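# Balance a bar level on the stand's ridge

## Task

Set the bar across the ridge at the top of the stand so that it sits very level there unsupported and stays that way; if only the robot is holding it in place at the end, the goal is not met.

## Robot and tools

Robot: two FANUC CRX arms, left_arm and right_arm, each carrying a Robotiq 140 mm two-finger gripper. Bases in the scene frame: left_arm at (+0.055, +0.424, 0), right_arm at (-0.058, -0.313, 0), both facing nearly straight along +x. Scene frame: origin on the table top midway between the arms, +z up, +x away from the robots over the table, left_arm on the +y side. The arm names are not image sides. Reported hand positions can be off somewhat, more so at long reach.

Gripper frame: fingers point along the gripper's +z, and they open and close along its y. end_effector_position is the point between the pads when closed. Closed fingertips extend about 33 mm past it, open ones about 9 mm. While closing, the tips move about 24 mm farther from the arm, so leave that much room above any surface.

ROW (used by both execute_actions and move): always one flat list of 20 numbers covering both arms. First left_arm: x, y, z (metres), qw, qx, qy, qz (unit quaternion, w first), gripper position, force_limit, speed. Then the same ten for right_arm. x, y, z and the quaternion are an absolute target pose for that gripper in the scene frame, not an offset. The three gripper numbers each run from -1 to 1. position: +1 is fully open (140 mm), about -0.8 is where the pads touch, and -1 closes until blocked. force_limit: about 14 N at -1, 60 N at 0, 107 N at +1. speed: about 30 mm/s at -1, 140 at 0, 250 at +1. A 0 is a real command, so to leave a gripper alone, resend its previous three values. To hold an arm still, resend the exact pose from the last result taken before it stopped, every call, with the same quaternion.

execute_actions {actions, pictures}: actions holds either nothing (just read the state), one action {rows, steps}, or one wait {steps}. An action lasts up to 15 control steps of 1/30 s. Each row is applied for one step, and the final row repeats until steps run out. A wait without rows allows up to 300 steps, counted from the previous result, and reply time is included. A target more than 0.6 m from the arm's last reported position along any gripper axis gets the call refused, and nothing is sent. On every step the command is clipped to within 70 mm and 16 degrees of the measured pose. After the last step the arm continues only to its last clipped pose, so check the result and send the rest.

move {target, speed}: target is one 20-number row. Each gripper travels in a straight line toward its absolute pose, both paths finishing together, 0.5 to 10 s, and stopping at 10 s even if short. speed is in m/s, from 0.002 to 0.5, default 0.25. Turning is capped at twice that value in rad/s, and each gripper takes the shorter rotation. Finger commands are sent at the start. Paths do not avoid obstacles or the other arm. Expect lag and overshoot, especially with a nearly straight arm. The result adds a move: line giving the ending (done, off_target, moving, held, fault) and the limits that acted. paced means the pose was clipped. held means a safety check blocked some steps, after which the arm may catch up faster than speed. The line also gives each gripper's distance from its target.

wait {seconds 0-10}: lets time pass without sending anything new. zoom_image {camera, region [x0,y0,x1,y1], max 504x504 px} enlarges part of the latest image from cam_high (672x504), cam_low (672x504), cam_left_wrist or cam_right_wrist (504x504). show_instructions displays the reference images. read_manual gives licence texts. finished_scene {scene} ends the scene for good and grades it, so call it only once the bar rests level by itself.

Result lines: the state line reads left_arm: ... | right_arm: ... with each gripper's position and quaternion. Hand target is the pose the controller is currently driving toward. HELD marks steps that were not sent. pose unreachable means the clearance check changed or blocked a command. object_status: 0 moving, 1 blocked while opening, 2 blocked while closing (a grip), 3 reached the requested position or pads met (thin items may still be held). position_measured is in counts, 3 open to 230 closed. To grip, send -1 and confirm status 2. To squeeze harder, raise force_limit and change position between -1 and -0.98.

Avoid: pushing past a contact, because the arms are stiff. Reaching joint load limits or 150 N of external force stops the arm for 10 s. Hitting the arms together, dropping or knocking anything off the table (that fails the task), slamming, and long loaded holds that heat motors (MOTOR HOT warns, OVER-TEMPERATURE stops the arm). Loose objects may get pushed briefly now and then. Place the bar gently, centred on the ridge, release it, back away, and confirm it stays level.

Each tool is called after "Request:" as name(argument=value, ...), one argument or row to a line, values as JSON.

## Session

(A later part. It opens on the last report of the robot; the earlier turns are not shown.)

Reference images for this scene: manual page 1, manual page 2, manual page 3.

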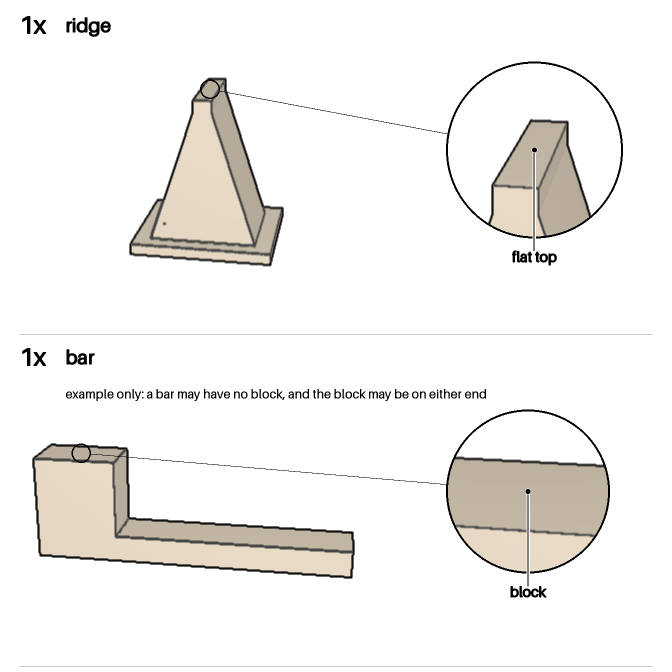

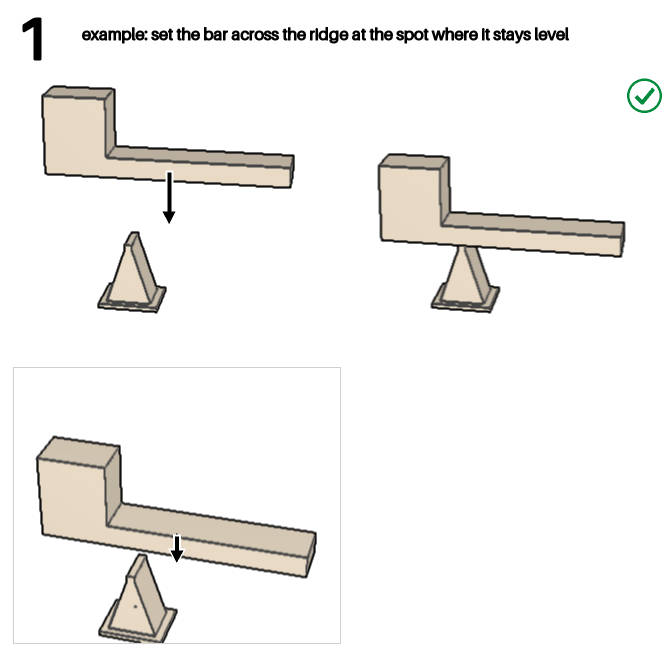

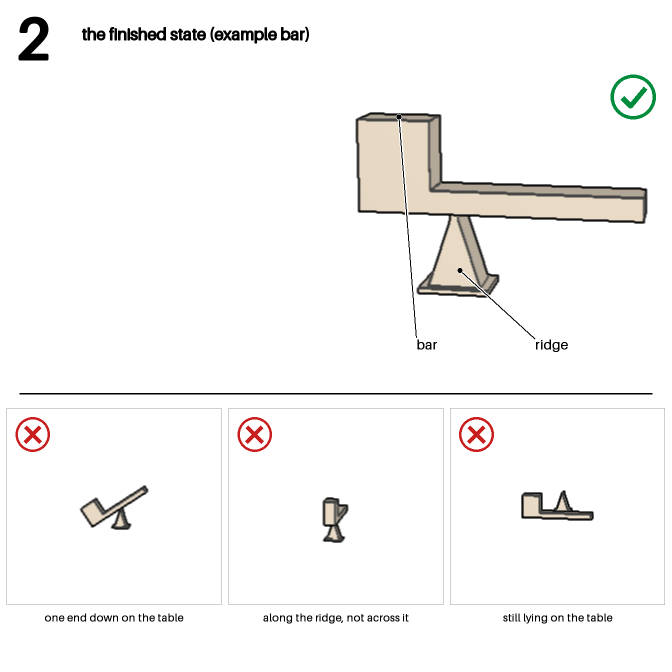

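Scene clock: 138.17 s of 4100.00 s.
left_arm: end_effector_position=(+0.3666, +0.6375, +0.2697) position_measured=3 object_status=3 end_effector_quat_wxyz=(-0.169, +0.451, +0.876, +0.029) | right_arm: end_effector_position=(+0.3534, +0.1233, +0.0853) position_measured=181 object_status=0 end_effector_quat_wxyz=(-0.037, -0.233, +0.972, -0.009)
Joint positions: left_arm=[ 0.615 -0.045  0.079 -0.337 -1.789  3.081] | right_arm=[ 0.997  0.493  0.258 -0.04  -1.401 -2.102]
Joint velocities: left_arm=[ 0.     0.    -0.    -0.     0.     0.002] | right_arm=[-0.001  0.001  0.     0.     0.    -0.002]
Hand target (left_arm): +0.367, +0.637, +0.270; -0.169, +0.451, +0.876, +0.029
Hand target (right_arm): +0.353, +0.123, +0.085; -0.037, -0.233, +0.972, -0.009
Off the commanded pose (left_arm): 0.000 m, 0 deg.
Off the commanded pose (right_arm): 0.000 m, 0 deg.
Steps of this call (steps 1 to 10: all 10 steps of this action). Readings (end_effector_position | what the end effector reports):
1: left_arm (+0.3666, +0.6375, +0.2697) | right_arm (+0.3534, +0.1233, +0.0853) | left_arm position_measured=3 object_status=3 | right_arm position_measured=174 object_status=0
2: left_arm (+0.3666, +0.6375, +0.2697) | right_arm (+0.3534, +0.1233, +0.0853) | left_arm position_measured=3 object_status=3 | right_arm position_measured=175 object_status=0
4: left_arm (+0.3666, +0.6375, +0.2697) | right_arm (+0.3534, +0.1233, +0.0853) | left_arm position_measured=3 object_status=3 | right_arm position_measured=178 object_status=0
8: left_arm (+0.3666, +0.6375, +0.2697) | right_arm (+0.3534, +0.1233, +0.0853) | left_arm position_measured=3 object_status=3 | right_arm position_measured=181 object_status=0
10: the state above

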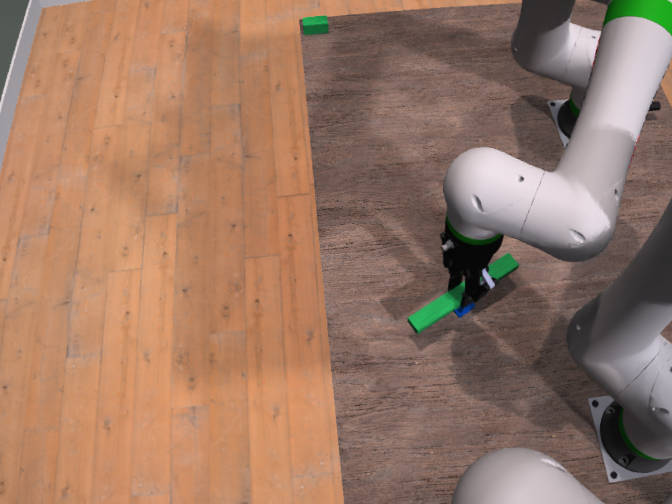

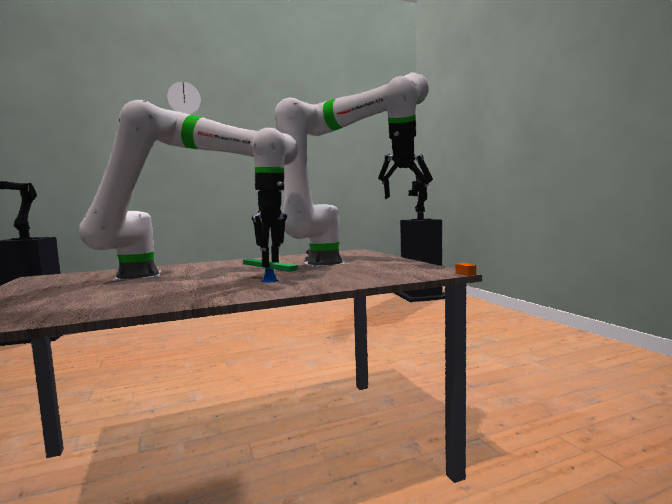

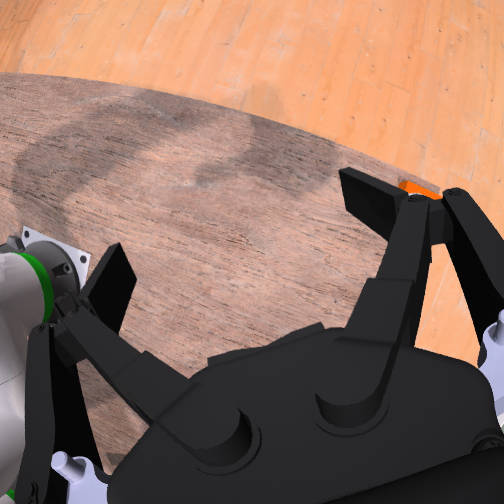

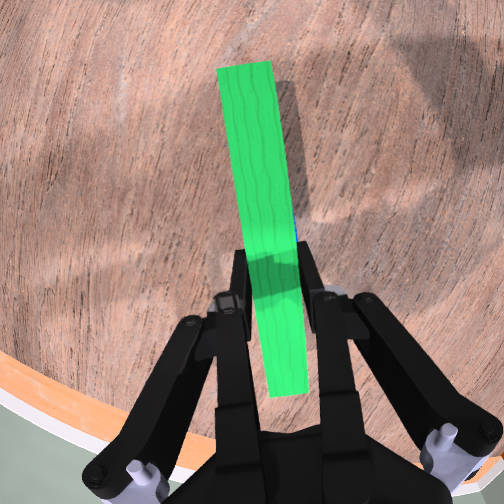

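Request:
move(
  target=[0.3666,0.6375,0.2697,-0.169,0.451,0.876,0.029,1,0,0,0.3534,0.1233,0.087,-0.037,-0.233,0.972,-0.0089,-0.98,0,-1],
  speed=0.003,
)

Request:
move(
  target=[0.3666,0.6375,0.2697,-0.169,0.451,0.876,0.029,1,0,0,0.3519,0.1225,0.0853,-0.0235,-0.233,0.972,-0.0056,-0.98,0,-1],
  speed=0.012,
)

Request:
zoom_image(
  camera="cam_low",
  region=[230, 240, 310, 295],
)

Request:
execute_actions(
  actions=[
    {"rows":[[0.3666,0.6375,0.2697,-0.169,0.451,0.876,0.029,1,0,0,0.3519,0.1225,0.0853,-0.0235,-0.233,0.972,-0.0056,-0.36,0,-1]],"steps":10},
  ],
  pictures=false,
)

Request:
execute_actions(
  actions=[
    {"rows":[[0.3666,0.6375,0.2697,-0.169,0.451,0.876,0.029,1,0,0,0.3519,0.1225,0.0853,-0.0235,-0.233,0.972,-0.0056,-1,-1,-1]],"steps":10},
  ],
)

Request:
zoom_image(
  camera="cam_low",
  region=[230, 240, 310, 295],
)

Scene clock: 146.03 s of 4100.00 s.
left_arm: end_effector_position=(+0.3666, +0.6375, +0.2697) position_measured=3 object_status=3 end_effector_quat_wxyz=(-0.169, +0.451, +0.876, +0.029) | right_arm: end_effector_position=(+0.3534, +0.1233, +0.0870) position_measured=185 object_status=2 end_effector_quat_wxyz=(-0.037, -0.233, +0.972, -0.009)
Joint positions: left_arm=[ 0.615 -0.045  0.079 -0.337 -1.789  3.081] | right_arm=[ 0.997  0.492  0.261 -0.04  -1.404 -2.102]
Joint velocities: left_arm=[-0.     0.     0.     0.    -0.    -0.001] | right_arm=[ 0.001 -0.001  0.     0.     0.    -0.   ]
Hand target (left_arm): +0.367, +0.637, +0.270; -0.169, +0.451, +0.876, +0.029
Hand target (right_arm): +0.353, +0.123, +0.087; -0.037, -0.233, +0.972, -0.009
Off the commanded pose (left_arm): 0.000 m, 0 deg.
Off the commanded pose (right_arm): 0.000 m, 0 deg.
After step 90, 4.10 s passed at rest.
move: done

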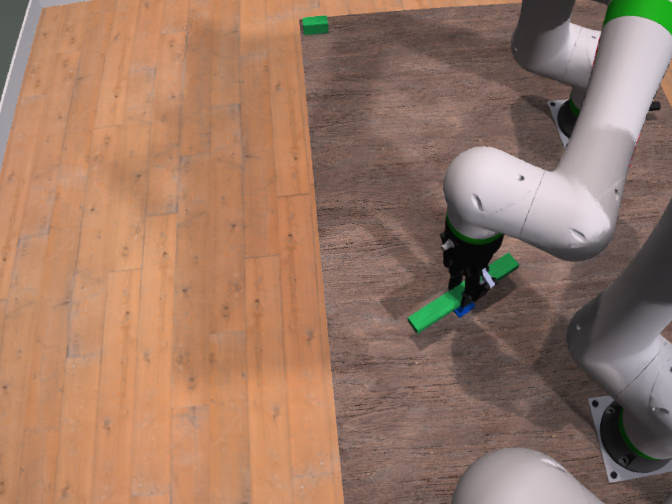

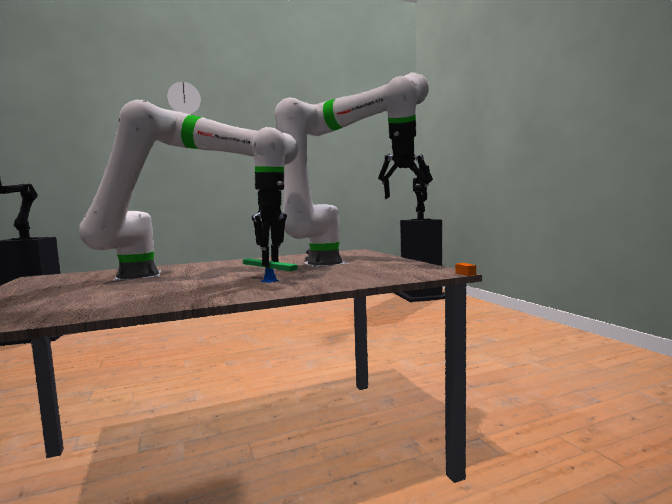

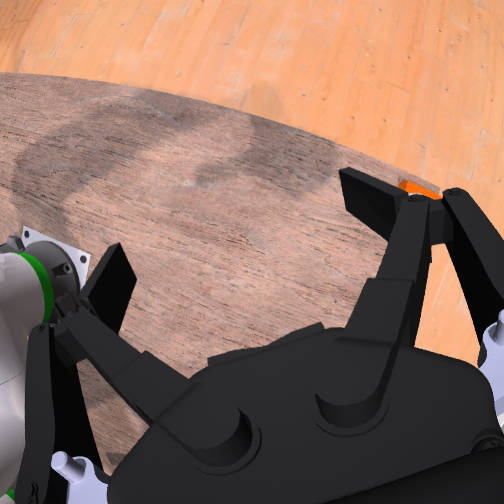

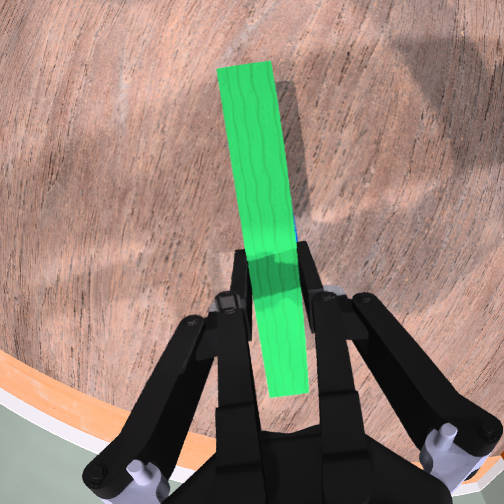

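Scene clock: 147.40 s of 4100.00 s.
left_arm: end_effector_position=(+0.3666, +0.6375, +0.2697) position_measured=3 object_status=3 end_effector_quat_wxyz=(-0.169, +0.451, +0.876, +0.029) | right_arm: end_effector_position=(+0.3519, +0.1225, +0.0853) position_measured=185 object_status=2 end_effector_quat_wxyz=(-0.023, -0.233, +0.972, -0.006)
Joint positions: left_arm=[ 0.615 -0.045  0.079 -0.337 -1.789  3.081] | right_arm=[ 1.006  0.466  0.215 -0.026 -1.361 -2.114]
Joint velocities: left_arm=[ 0.    -0.001 -0.    -0.001 -0.    -0.   ] | right_arm=[ 0.001 -0.001 -0.003  0.001  0.002 -0.   ]
Hand target (left_arm): +0.367, +0.637, +0.270; -0.169, +0.451, +0.876, +0.029
Hand target (right_arm): +0.352, +0.122, +0.085; -0.023, -0.233, +0.972, -0.006
Off the commanded pose (left_arm): 0.000 m, 0 deg.
Off the commanded pose (right_arm): 0.000 m, 0 deg.
move: done

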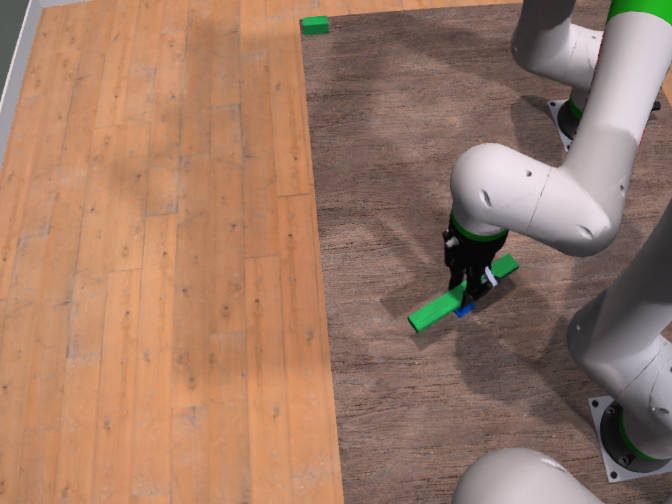

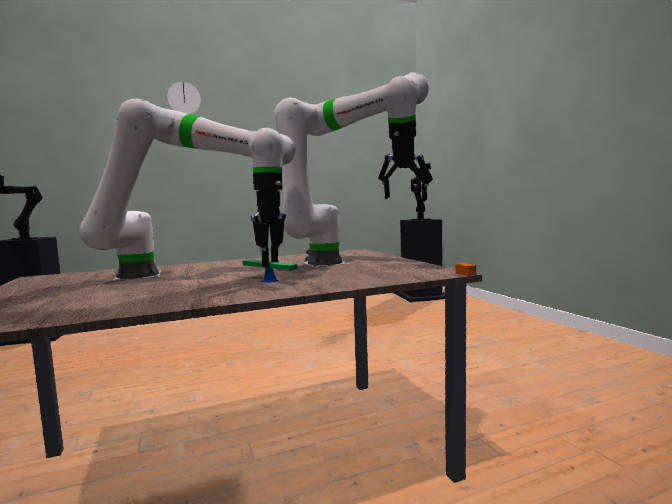

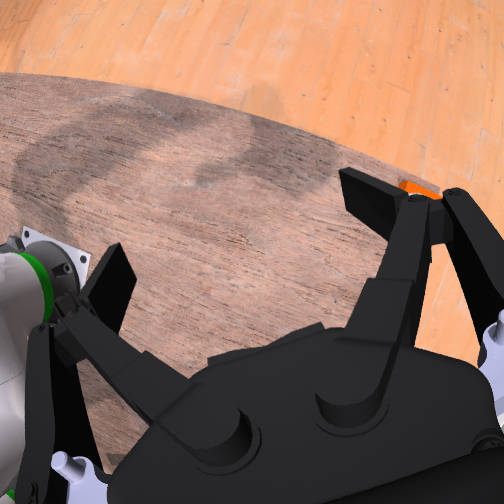

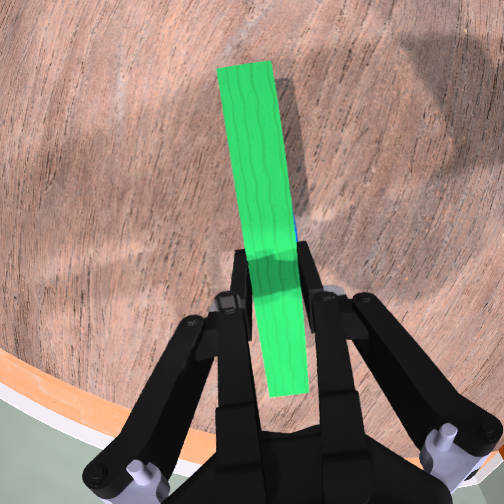

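Region (230, 240, 310, 295) of cam_low's 672x504 image, scaled by 6.300, with more detail than that image has; it fills the top 346 rows of this view, and the rest is white.

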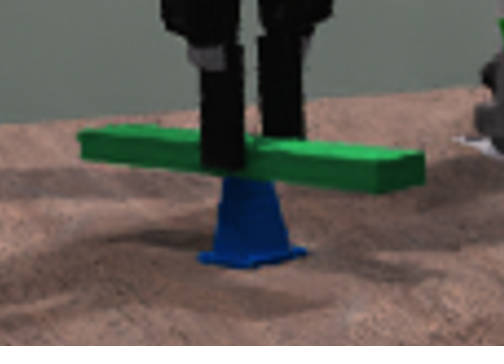

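Scene clock: 147.73 s of 4100.00 s.
left_arm: end_effector_position=(+0.3666, +0.6375, +0.2697) position_measured=3 object_status=3 end_effector_quat_wxyz=(-0.169, +0.451, +0.876, +0.029) | right_arm: end_effector_position=(+0.3519, +0.1224, +0.0852) position_measured=174 object_status=0 end_effector_quat_wxyz=(-0.024, -0.233, +0.972, -0.006)
Joint positions: left_arm=[ 0.615 -0.045  0.079 -0.337 -1.789  3.081] | right_arm=[ 1.007  0.466  0.215 -0.026 -1.361 -2.114]
Joint velocities: left_arm=[-0.     0.001  0.    -0.     0.     0.001] | right_arm=[ 0.001  0.001  0.     0.     0.    -0.001]
Hand target (left_arm): +0.367, +0.637, +0.270; -0.169, +0.451, +0.876, +0.029
Hand target (right_arm): +0.352, +0.122, +0.085; -0.024, -0.233, +0.972, -0.006
Off the commanded pose (left_arm): 0.000 m, 0 deg.
Off the commanded pose (right_arm): 0.000 m, 0 deg.
Steps of this call (steps 1 to 10: all 10 steps of this action). Readings (end_effector_position | what the end effector reports):
1: left_arm (+0.3666, +0.6375, +0.2697) | right_arm (+0.3519, +0.1225, +0.0853) | left_arm position_measured=3 object_status=3 | right_arm position_measured=185 object_status=0
2: left_arm (+0.3666, +0.6375, +0.2697) | right_arm (+0.3519, +0.1225, +0.0853) | left_arm position_measured=3 object_status=3 | right_arm position_measured=185 object_status=0
4: left_arm (+0.3666, +0.6375, +0.2697) | right_arm (+0.3519, +0.1225, +0.0853) | left_arm position_measured=3 object_status=3 | right_arm position_measured=181 object_status=0
8: left_arm (+0.3666, +0.6375, +0.2697) | right_arm (+0.3519, +0.1224, +0.0852) | left_arm position_measured=3 object_status=3 | right_arm position_measured=175 object_status=0
10: the state above

Scene clock: 148.07 s of 4100.00 s.
left_arm: end_effector_position=(+0.3666, +0.6375, +0.2697) position_measured=3 object_status=3 end_effector_quat_wxyz=(-0.169, +0.451, +0.876, +0.029) | right_arm: end_effector_position=(+0.3519, +0.1224, +0.0853) position_measured=181 object_status=0 end_effector_quat_wxyz=(-0.024, -0.233, +0.972, -0.006)
Joint positions: left_arm=[ 0.615 -0.045  0.079 -0.337 -1.789  3.081] | right_arm=[ 1.007  0.466  0.215 -0.026 -1.361 -2.114]
Joint velocities: left_arm=[ 0.     0.001  0.     0.    -0.001  0.   ] | right_arm=[-0. -0.  0.  0. -0. -0.]
Hand target (left_arm): +0.367, +0.637, +0.270; -0.169, +0.451, +0.876, +0.029
Hand target (right_arm): +0.352, +0.123, +0.085; -0.024, -0.233, +0.972, -0.006
Off the commanded pose (left_arm): 0.000 m, 0 deg.
Off the commanded pose (right_arm): 0.000 m, 0 deg.
Steps of this call (steps 1 to 10: all 10 steps of this action). Readings (end_effector_position | what the end effector reports):
1: left_arm (+0.3666, +0.6375, +0.2697) | right_arm (+0.3519, +0.1224, +0.0852) | left_arm position_measured=3 object_status=3 | right_arm position_measured=174 object_status=0
2: left_arm (+0.3666, +0.6375, +0.2697) | right_arm (+0.3519, +0.1224, +0.0852) | left_arm position_measured=3 object_status=3 | right_arm position_measured=175 object_status=0
4: left_arm (+0.3666, +0.6375, +0.2697) | right_arm (+0.3519, +0.1224, +0.0852) | left_arm position_measured=3 object_status=3 | right_arm position_measured=178 object_status=0
8: left_arm (+0.3666, +0.6375, +0.2697) | right_arm (+0.3519, +0.1224, +0.0853) | left_arm position_measured=3 object_status=3 | right_arm position_measured=181 object_status=0
10: the state above

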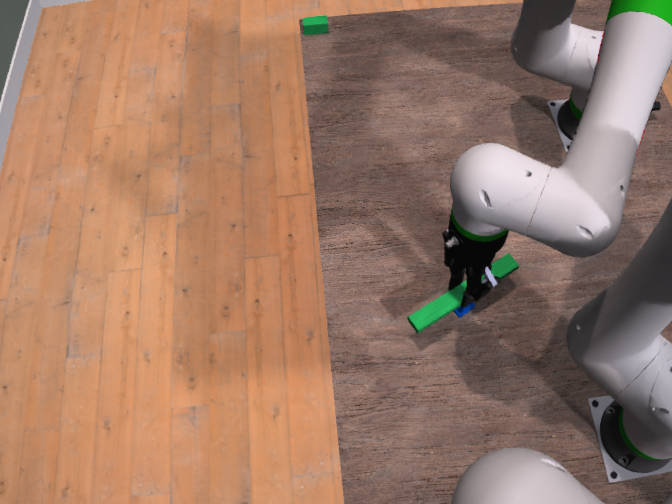

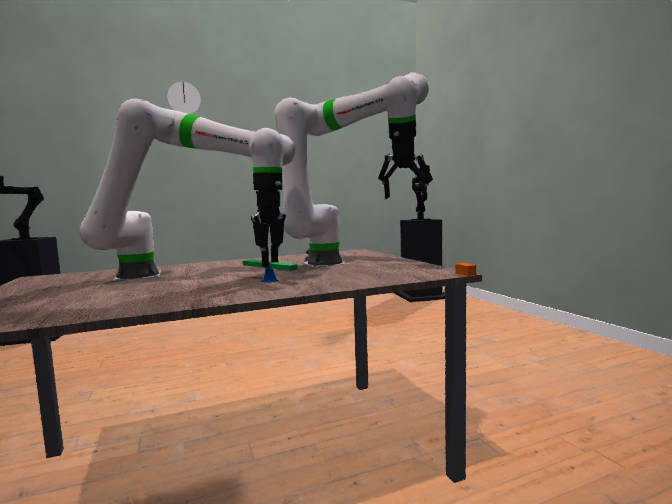

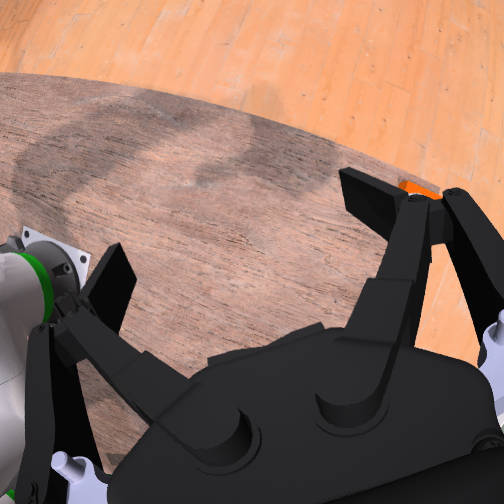

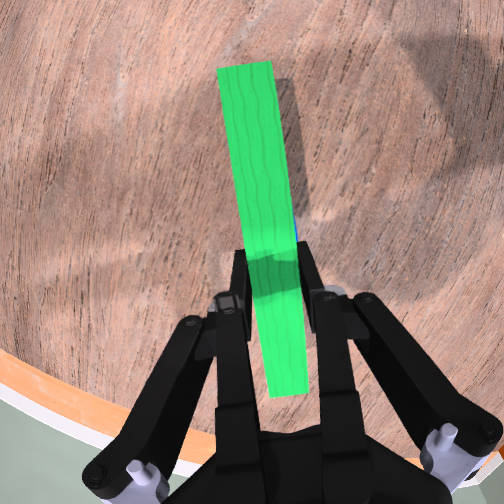

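Region (230, 240, 310, 295) of cam_low's 672x504 image, scaled by 6.300, with more detail than that image has; it fills the top 346 rows of this view, and the rest is white.

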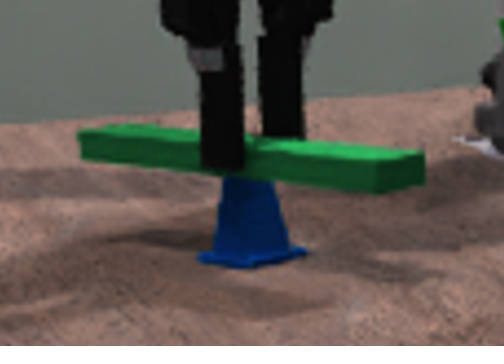

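Request:
move(
  target=[0.3666,0.6375,0.2697,-0.169,0.451,0.876,0.029,1,0,0,0.3519,0.1225,0.0853,-0.0235,-0.233,0.972,-0.0056,-0.2,0,-1],
)

Request:
zoom_image(
  camera="cam_low",
  region=[200,220,340,320],
)

Scene clock: 154.87 s of 4100.00 s.
left_arm: end_effector_position=(+0.3666, +0.6375, +0.2697) position_measured=3 object_status=3 end_effector_quat_wxyz=(-0.169, +0.451, +0.876, +0.029) | right_arm: end_effector_position=(+0.3519, +0.1225, +0.0853) position_measured=154 object_status=0 end_effector_quat_wxyz=(-0.024, -0.233, +0.972, -0.006)
Joint positions: left_arm=[ 0.615 -0.045  0.079 -0.337 -1.789  3.081] | right_arm=[ 1.007  0.466  0.215 -0.026 -1.361 -2.114]
Joint velocities: left_arm=[-0.     0.     0.    -0.     0.     0.001] | right_arm=[-0.     0.001  0.    -0.    -0.001  0.   ]
Hand target (left_arm): +0.367, +0.637, +0.270; -0.169, +0.451, +0.876, +0.029
Hand target (right_arm): +0.352, +0.123, +0.085; -0.024, -0.233, +0.972, -0.006
Off the commanded pose (left_arm): 0.000 m, 0 deg.
Off the commanded pose (right_arm): 0.000 m, 0 deg.
After step 90, 3.03 s passed at rest.
move: done

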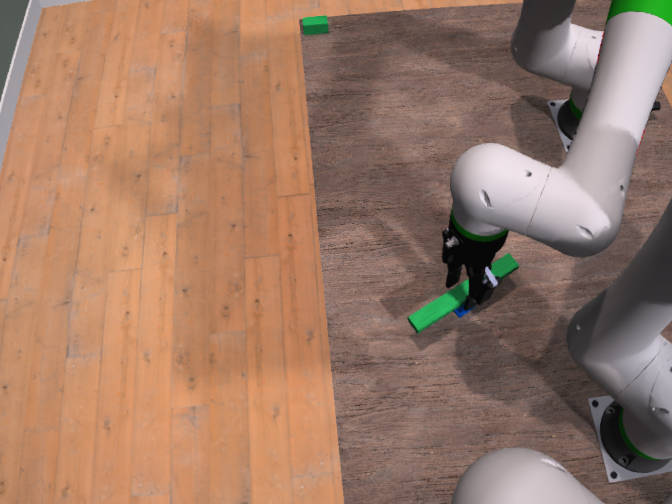

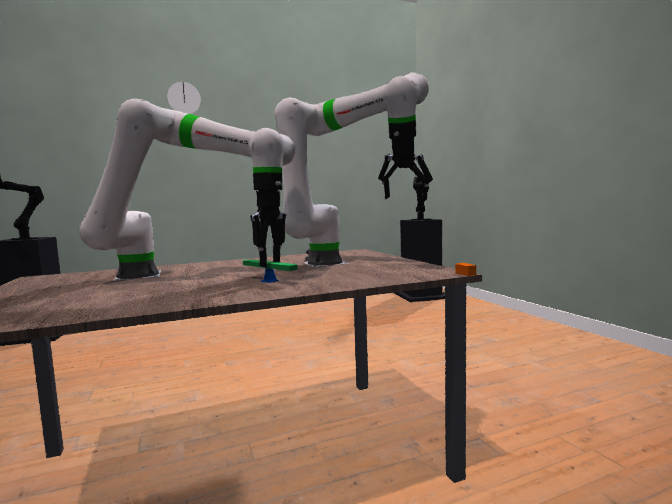

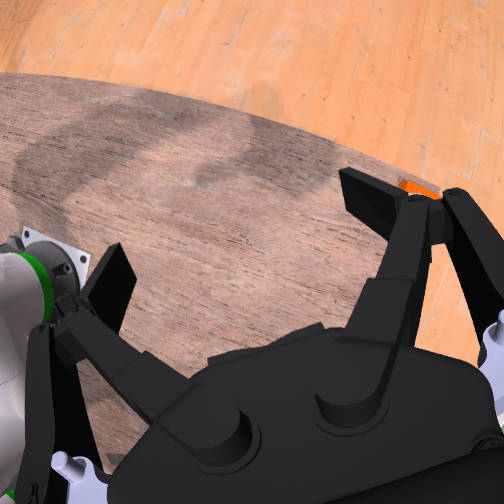

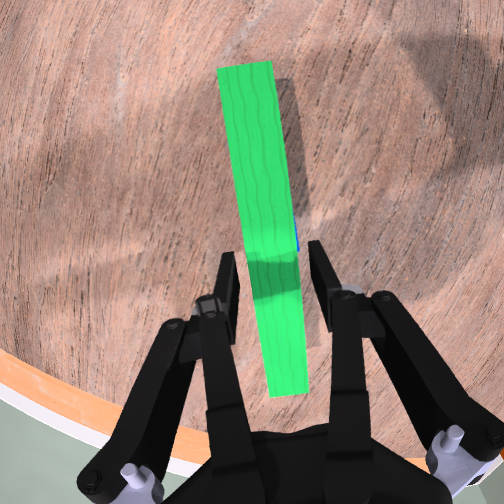

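Region (200, 220, 340, 320) of cam_low's 672x504 image, scaled by 3.600, with more detail than that image has; it fills the top 360 rows of this view, and the rest is white.

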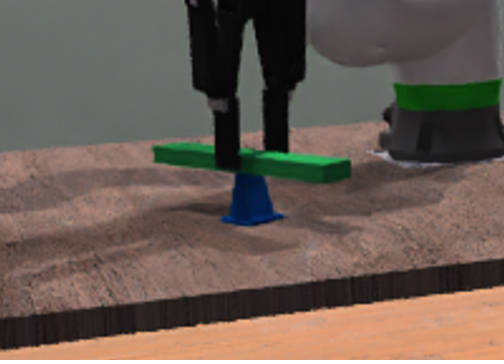

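Request:
move(
  target=[0.3666,0.6375,0.2697,-0.169,0.451,0.876,0.029,1,0,0,0.3519,0.1225,0.17,-0.0235,-0.233,0.972,-0.0056,-0.2,0,-1],
  speed=0.1,
)

Request:
wait(
  seconds=2,
)

Request:
zoom_image(
  camera="cam_low",
  region=[200,220,340,320],
)

Scene clock: 157.93 s of 4100.00 s.
left_arm: end_effector_position=(+0.3666, +0.6375, +0.2697) position_measured=3 object_status=3 end_effector_quat_wxyz=(-0.169, +0.451, +0.876, +0.029) | right_arm: end_effector_position=(+0.3521, +0.1227, +0.1701) position_measured=154 object_status=3 end_effector_quat_wxyz=(-0.023, -0.233, +0.972, -0.006)
Joint positions: left_arm=[ 0.615 -0.045  0.079 -0.337 -1.789  3.081] | right_arm=[ 1.007  0.431  0.365 -0.025 -1.546 -2.118]
Joint velocities: left_arm=[ 0.    -0.     0.    -0.     0.    -0.001] | right_arm=[-0.001 -0.     0.002 -0.    -0.001 -0.   ]
Hand target (left_arm): +0.367, +0.637, +0.270; -0.169, +0.451, +0.876, +0.029
Hand target (right_arm): +0.352, +0.123, +0.170; -0.024, -0.233, +0.972, -0.006
Off the commanded pose (left_arm): 0.000 m, 0 deg.
Off the commanded pose (right_arm): 0.000 m, 0 deg.
move: done

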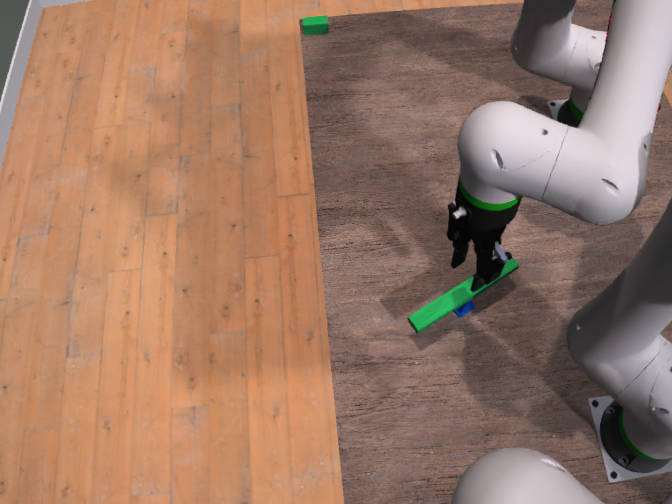

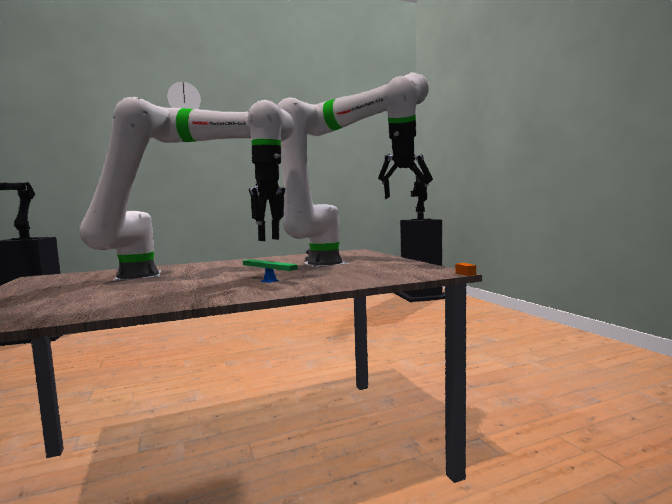

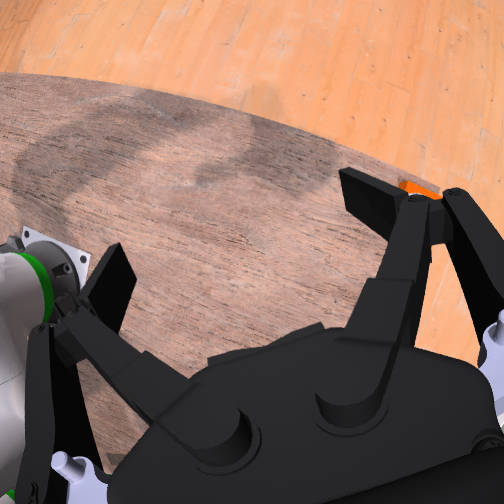

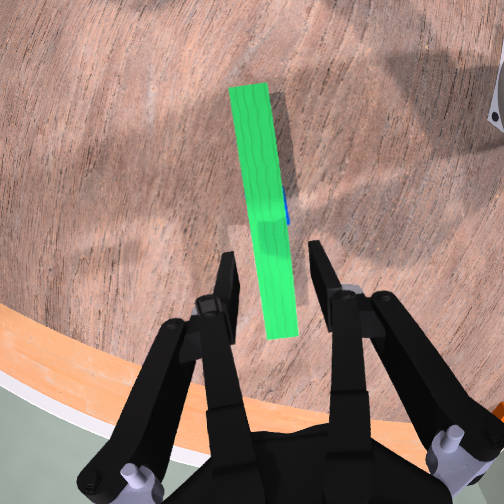

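Scene clock: 159.93 s of 4100.00 s.
left_arm: end_effector_position=(+0.3666, +0.6375, +0.2697) position_measured=3 object_status=3 end_effector_quat_wxyz=(-0.169, +0.451, +0.876, +0.029) | right_arm: end_effector_position=(+0.3520, +0.1227, +0.1700) position_measured=154 object_status=3 end_effector_quat_wxyz=(-0.024, -0.233, +0.972, -0.006)
Joint positions: left_arm=[ 0.615 -0.045  0.079 -0.337 -1.789  3.081] | right_arm=[ 1.007  0.431  0.366 -0.025 -1.546 -2.118]
Joint velocities: left_arm=[-0.     0.001  0.    -0.     0.     0.001] | right_arm=[ 0.    -0.001 -0.    -0.     0.001 -0.   ]
Hand target (left_arm): +0.367, +0.637, +0.270; -0.169, +0.451, +0.876, +0.029
Hand target (right_arm): +0.352, +0.123, +0.170; -0.024, -0.233, +0.972, -0.006
Off the commanded pose (left_arm): 0.000 m, 0 deg.
Off the commanded pose (right_arm): 0.000 m, 0 deg.
Steps of this call (steps 1 to 60: nothing new was sent). Readings (end_effector_position | what the end effector reports):
1: left_arm (+0.3666, +0.6375, +0.2697) | right_arm (+0.3521, +0.1227, +0.1701) | left_arm position_measured=3 object_status=3 | right_arm position_measured=154 object_status=3
2: left_arm (+0.3666, +0.6375, +0.2697) | right_arm (+0.3521, +0.1227, +0.1701) | left_arm position_measured=3 object_status=3 | right_arm position_measured=154 object_status=3
4: left_arm (+0.3666, +0.6375, +0.2697) | right_arm (+0.3520, +0.1227, +0.1701) | left_arm position_measured=3 object_status=3 | right_arm position_measured=154 object_status=3
8: left_arm (+0.3666, +0.6375, +0.2697) | right_arm (+0.3520, +0.1228, +0.1701) | left_arm position_measured=3 object_status=3 | right_arm position_measured=154 object_status=3
60: the state above

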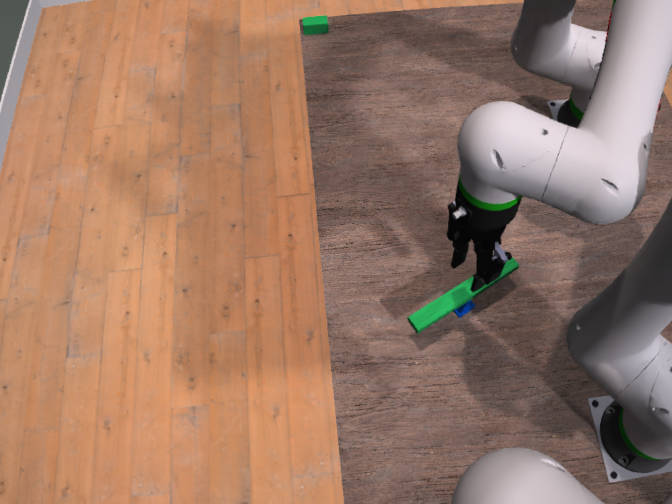

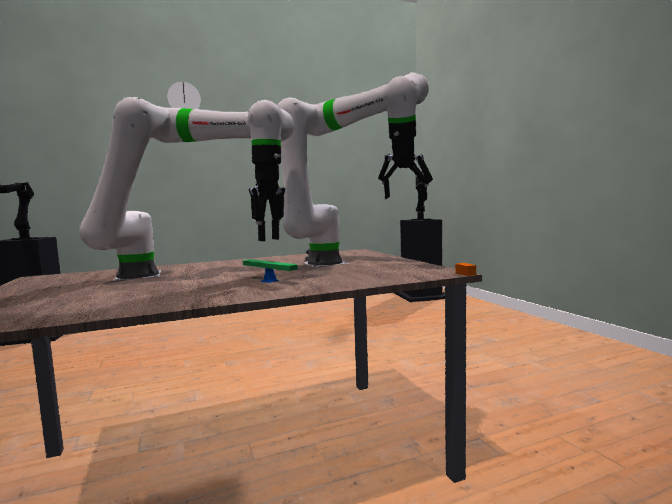

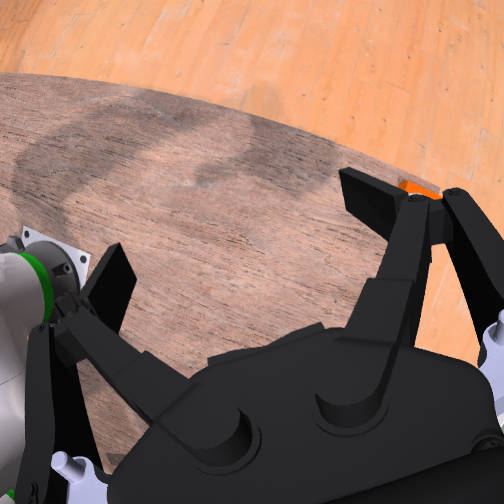

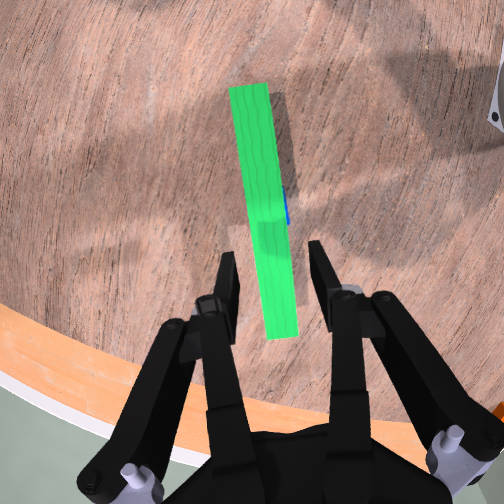

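Region (200, 220, 340, 320) of cam_low's 672x504 image, scaled by 3.600, with more detail than that image has; it fills the top 360 rows of this view, and the rest is white.

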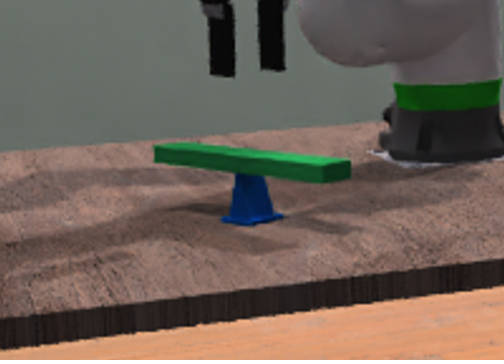

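Request:
finished_scene(
  scene=2,
)

The scene is finished: the task was done.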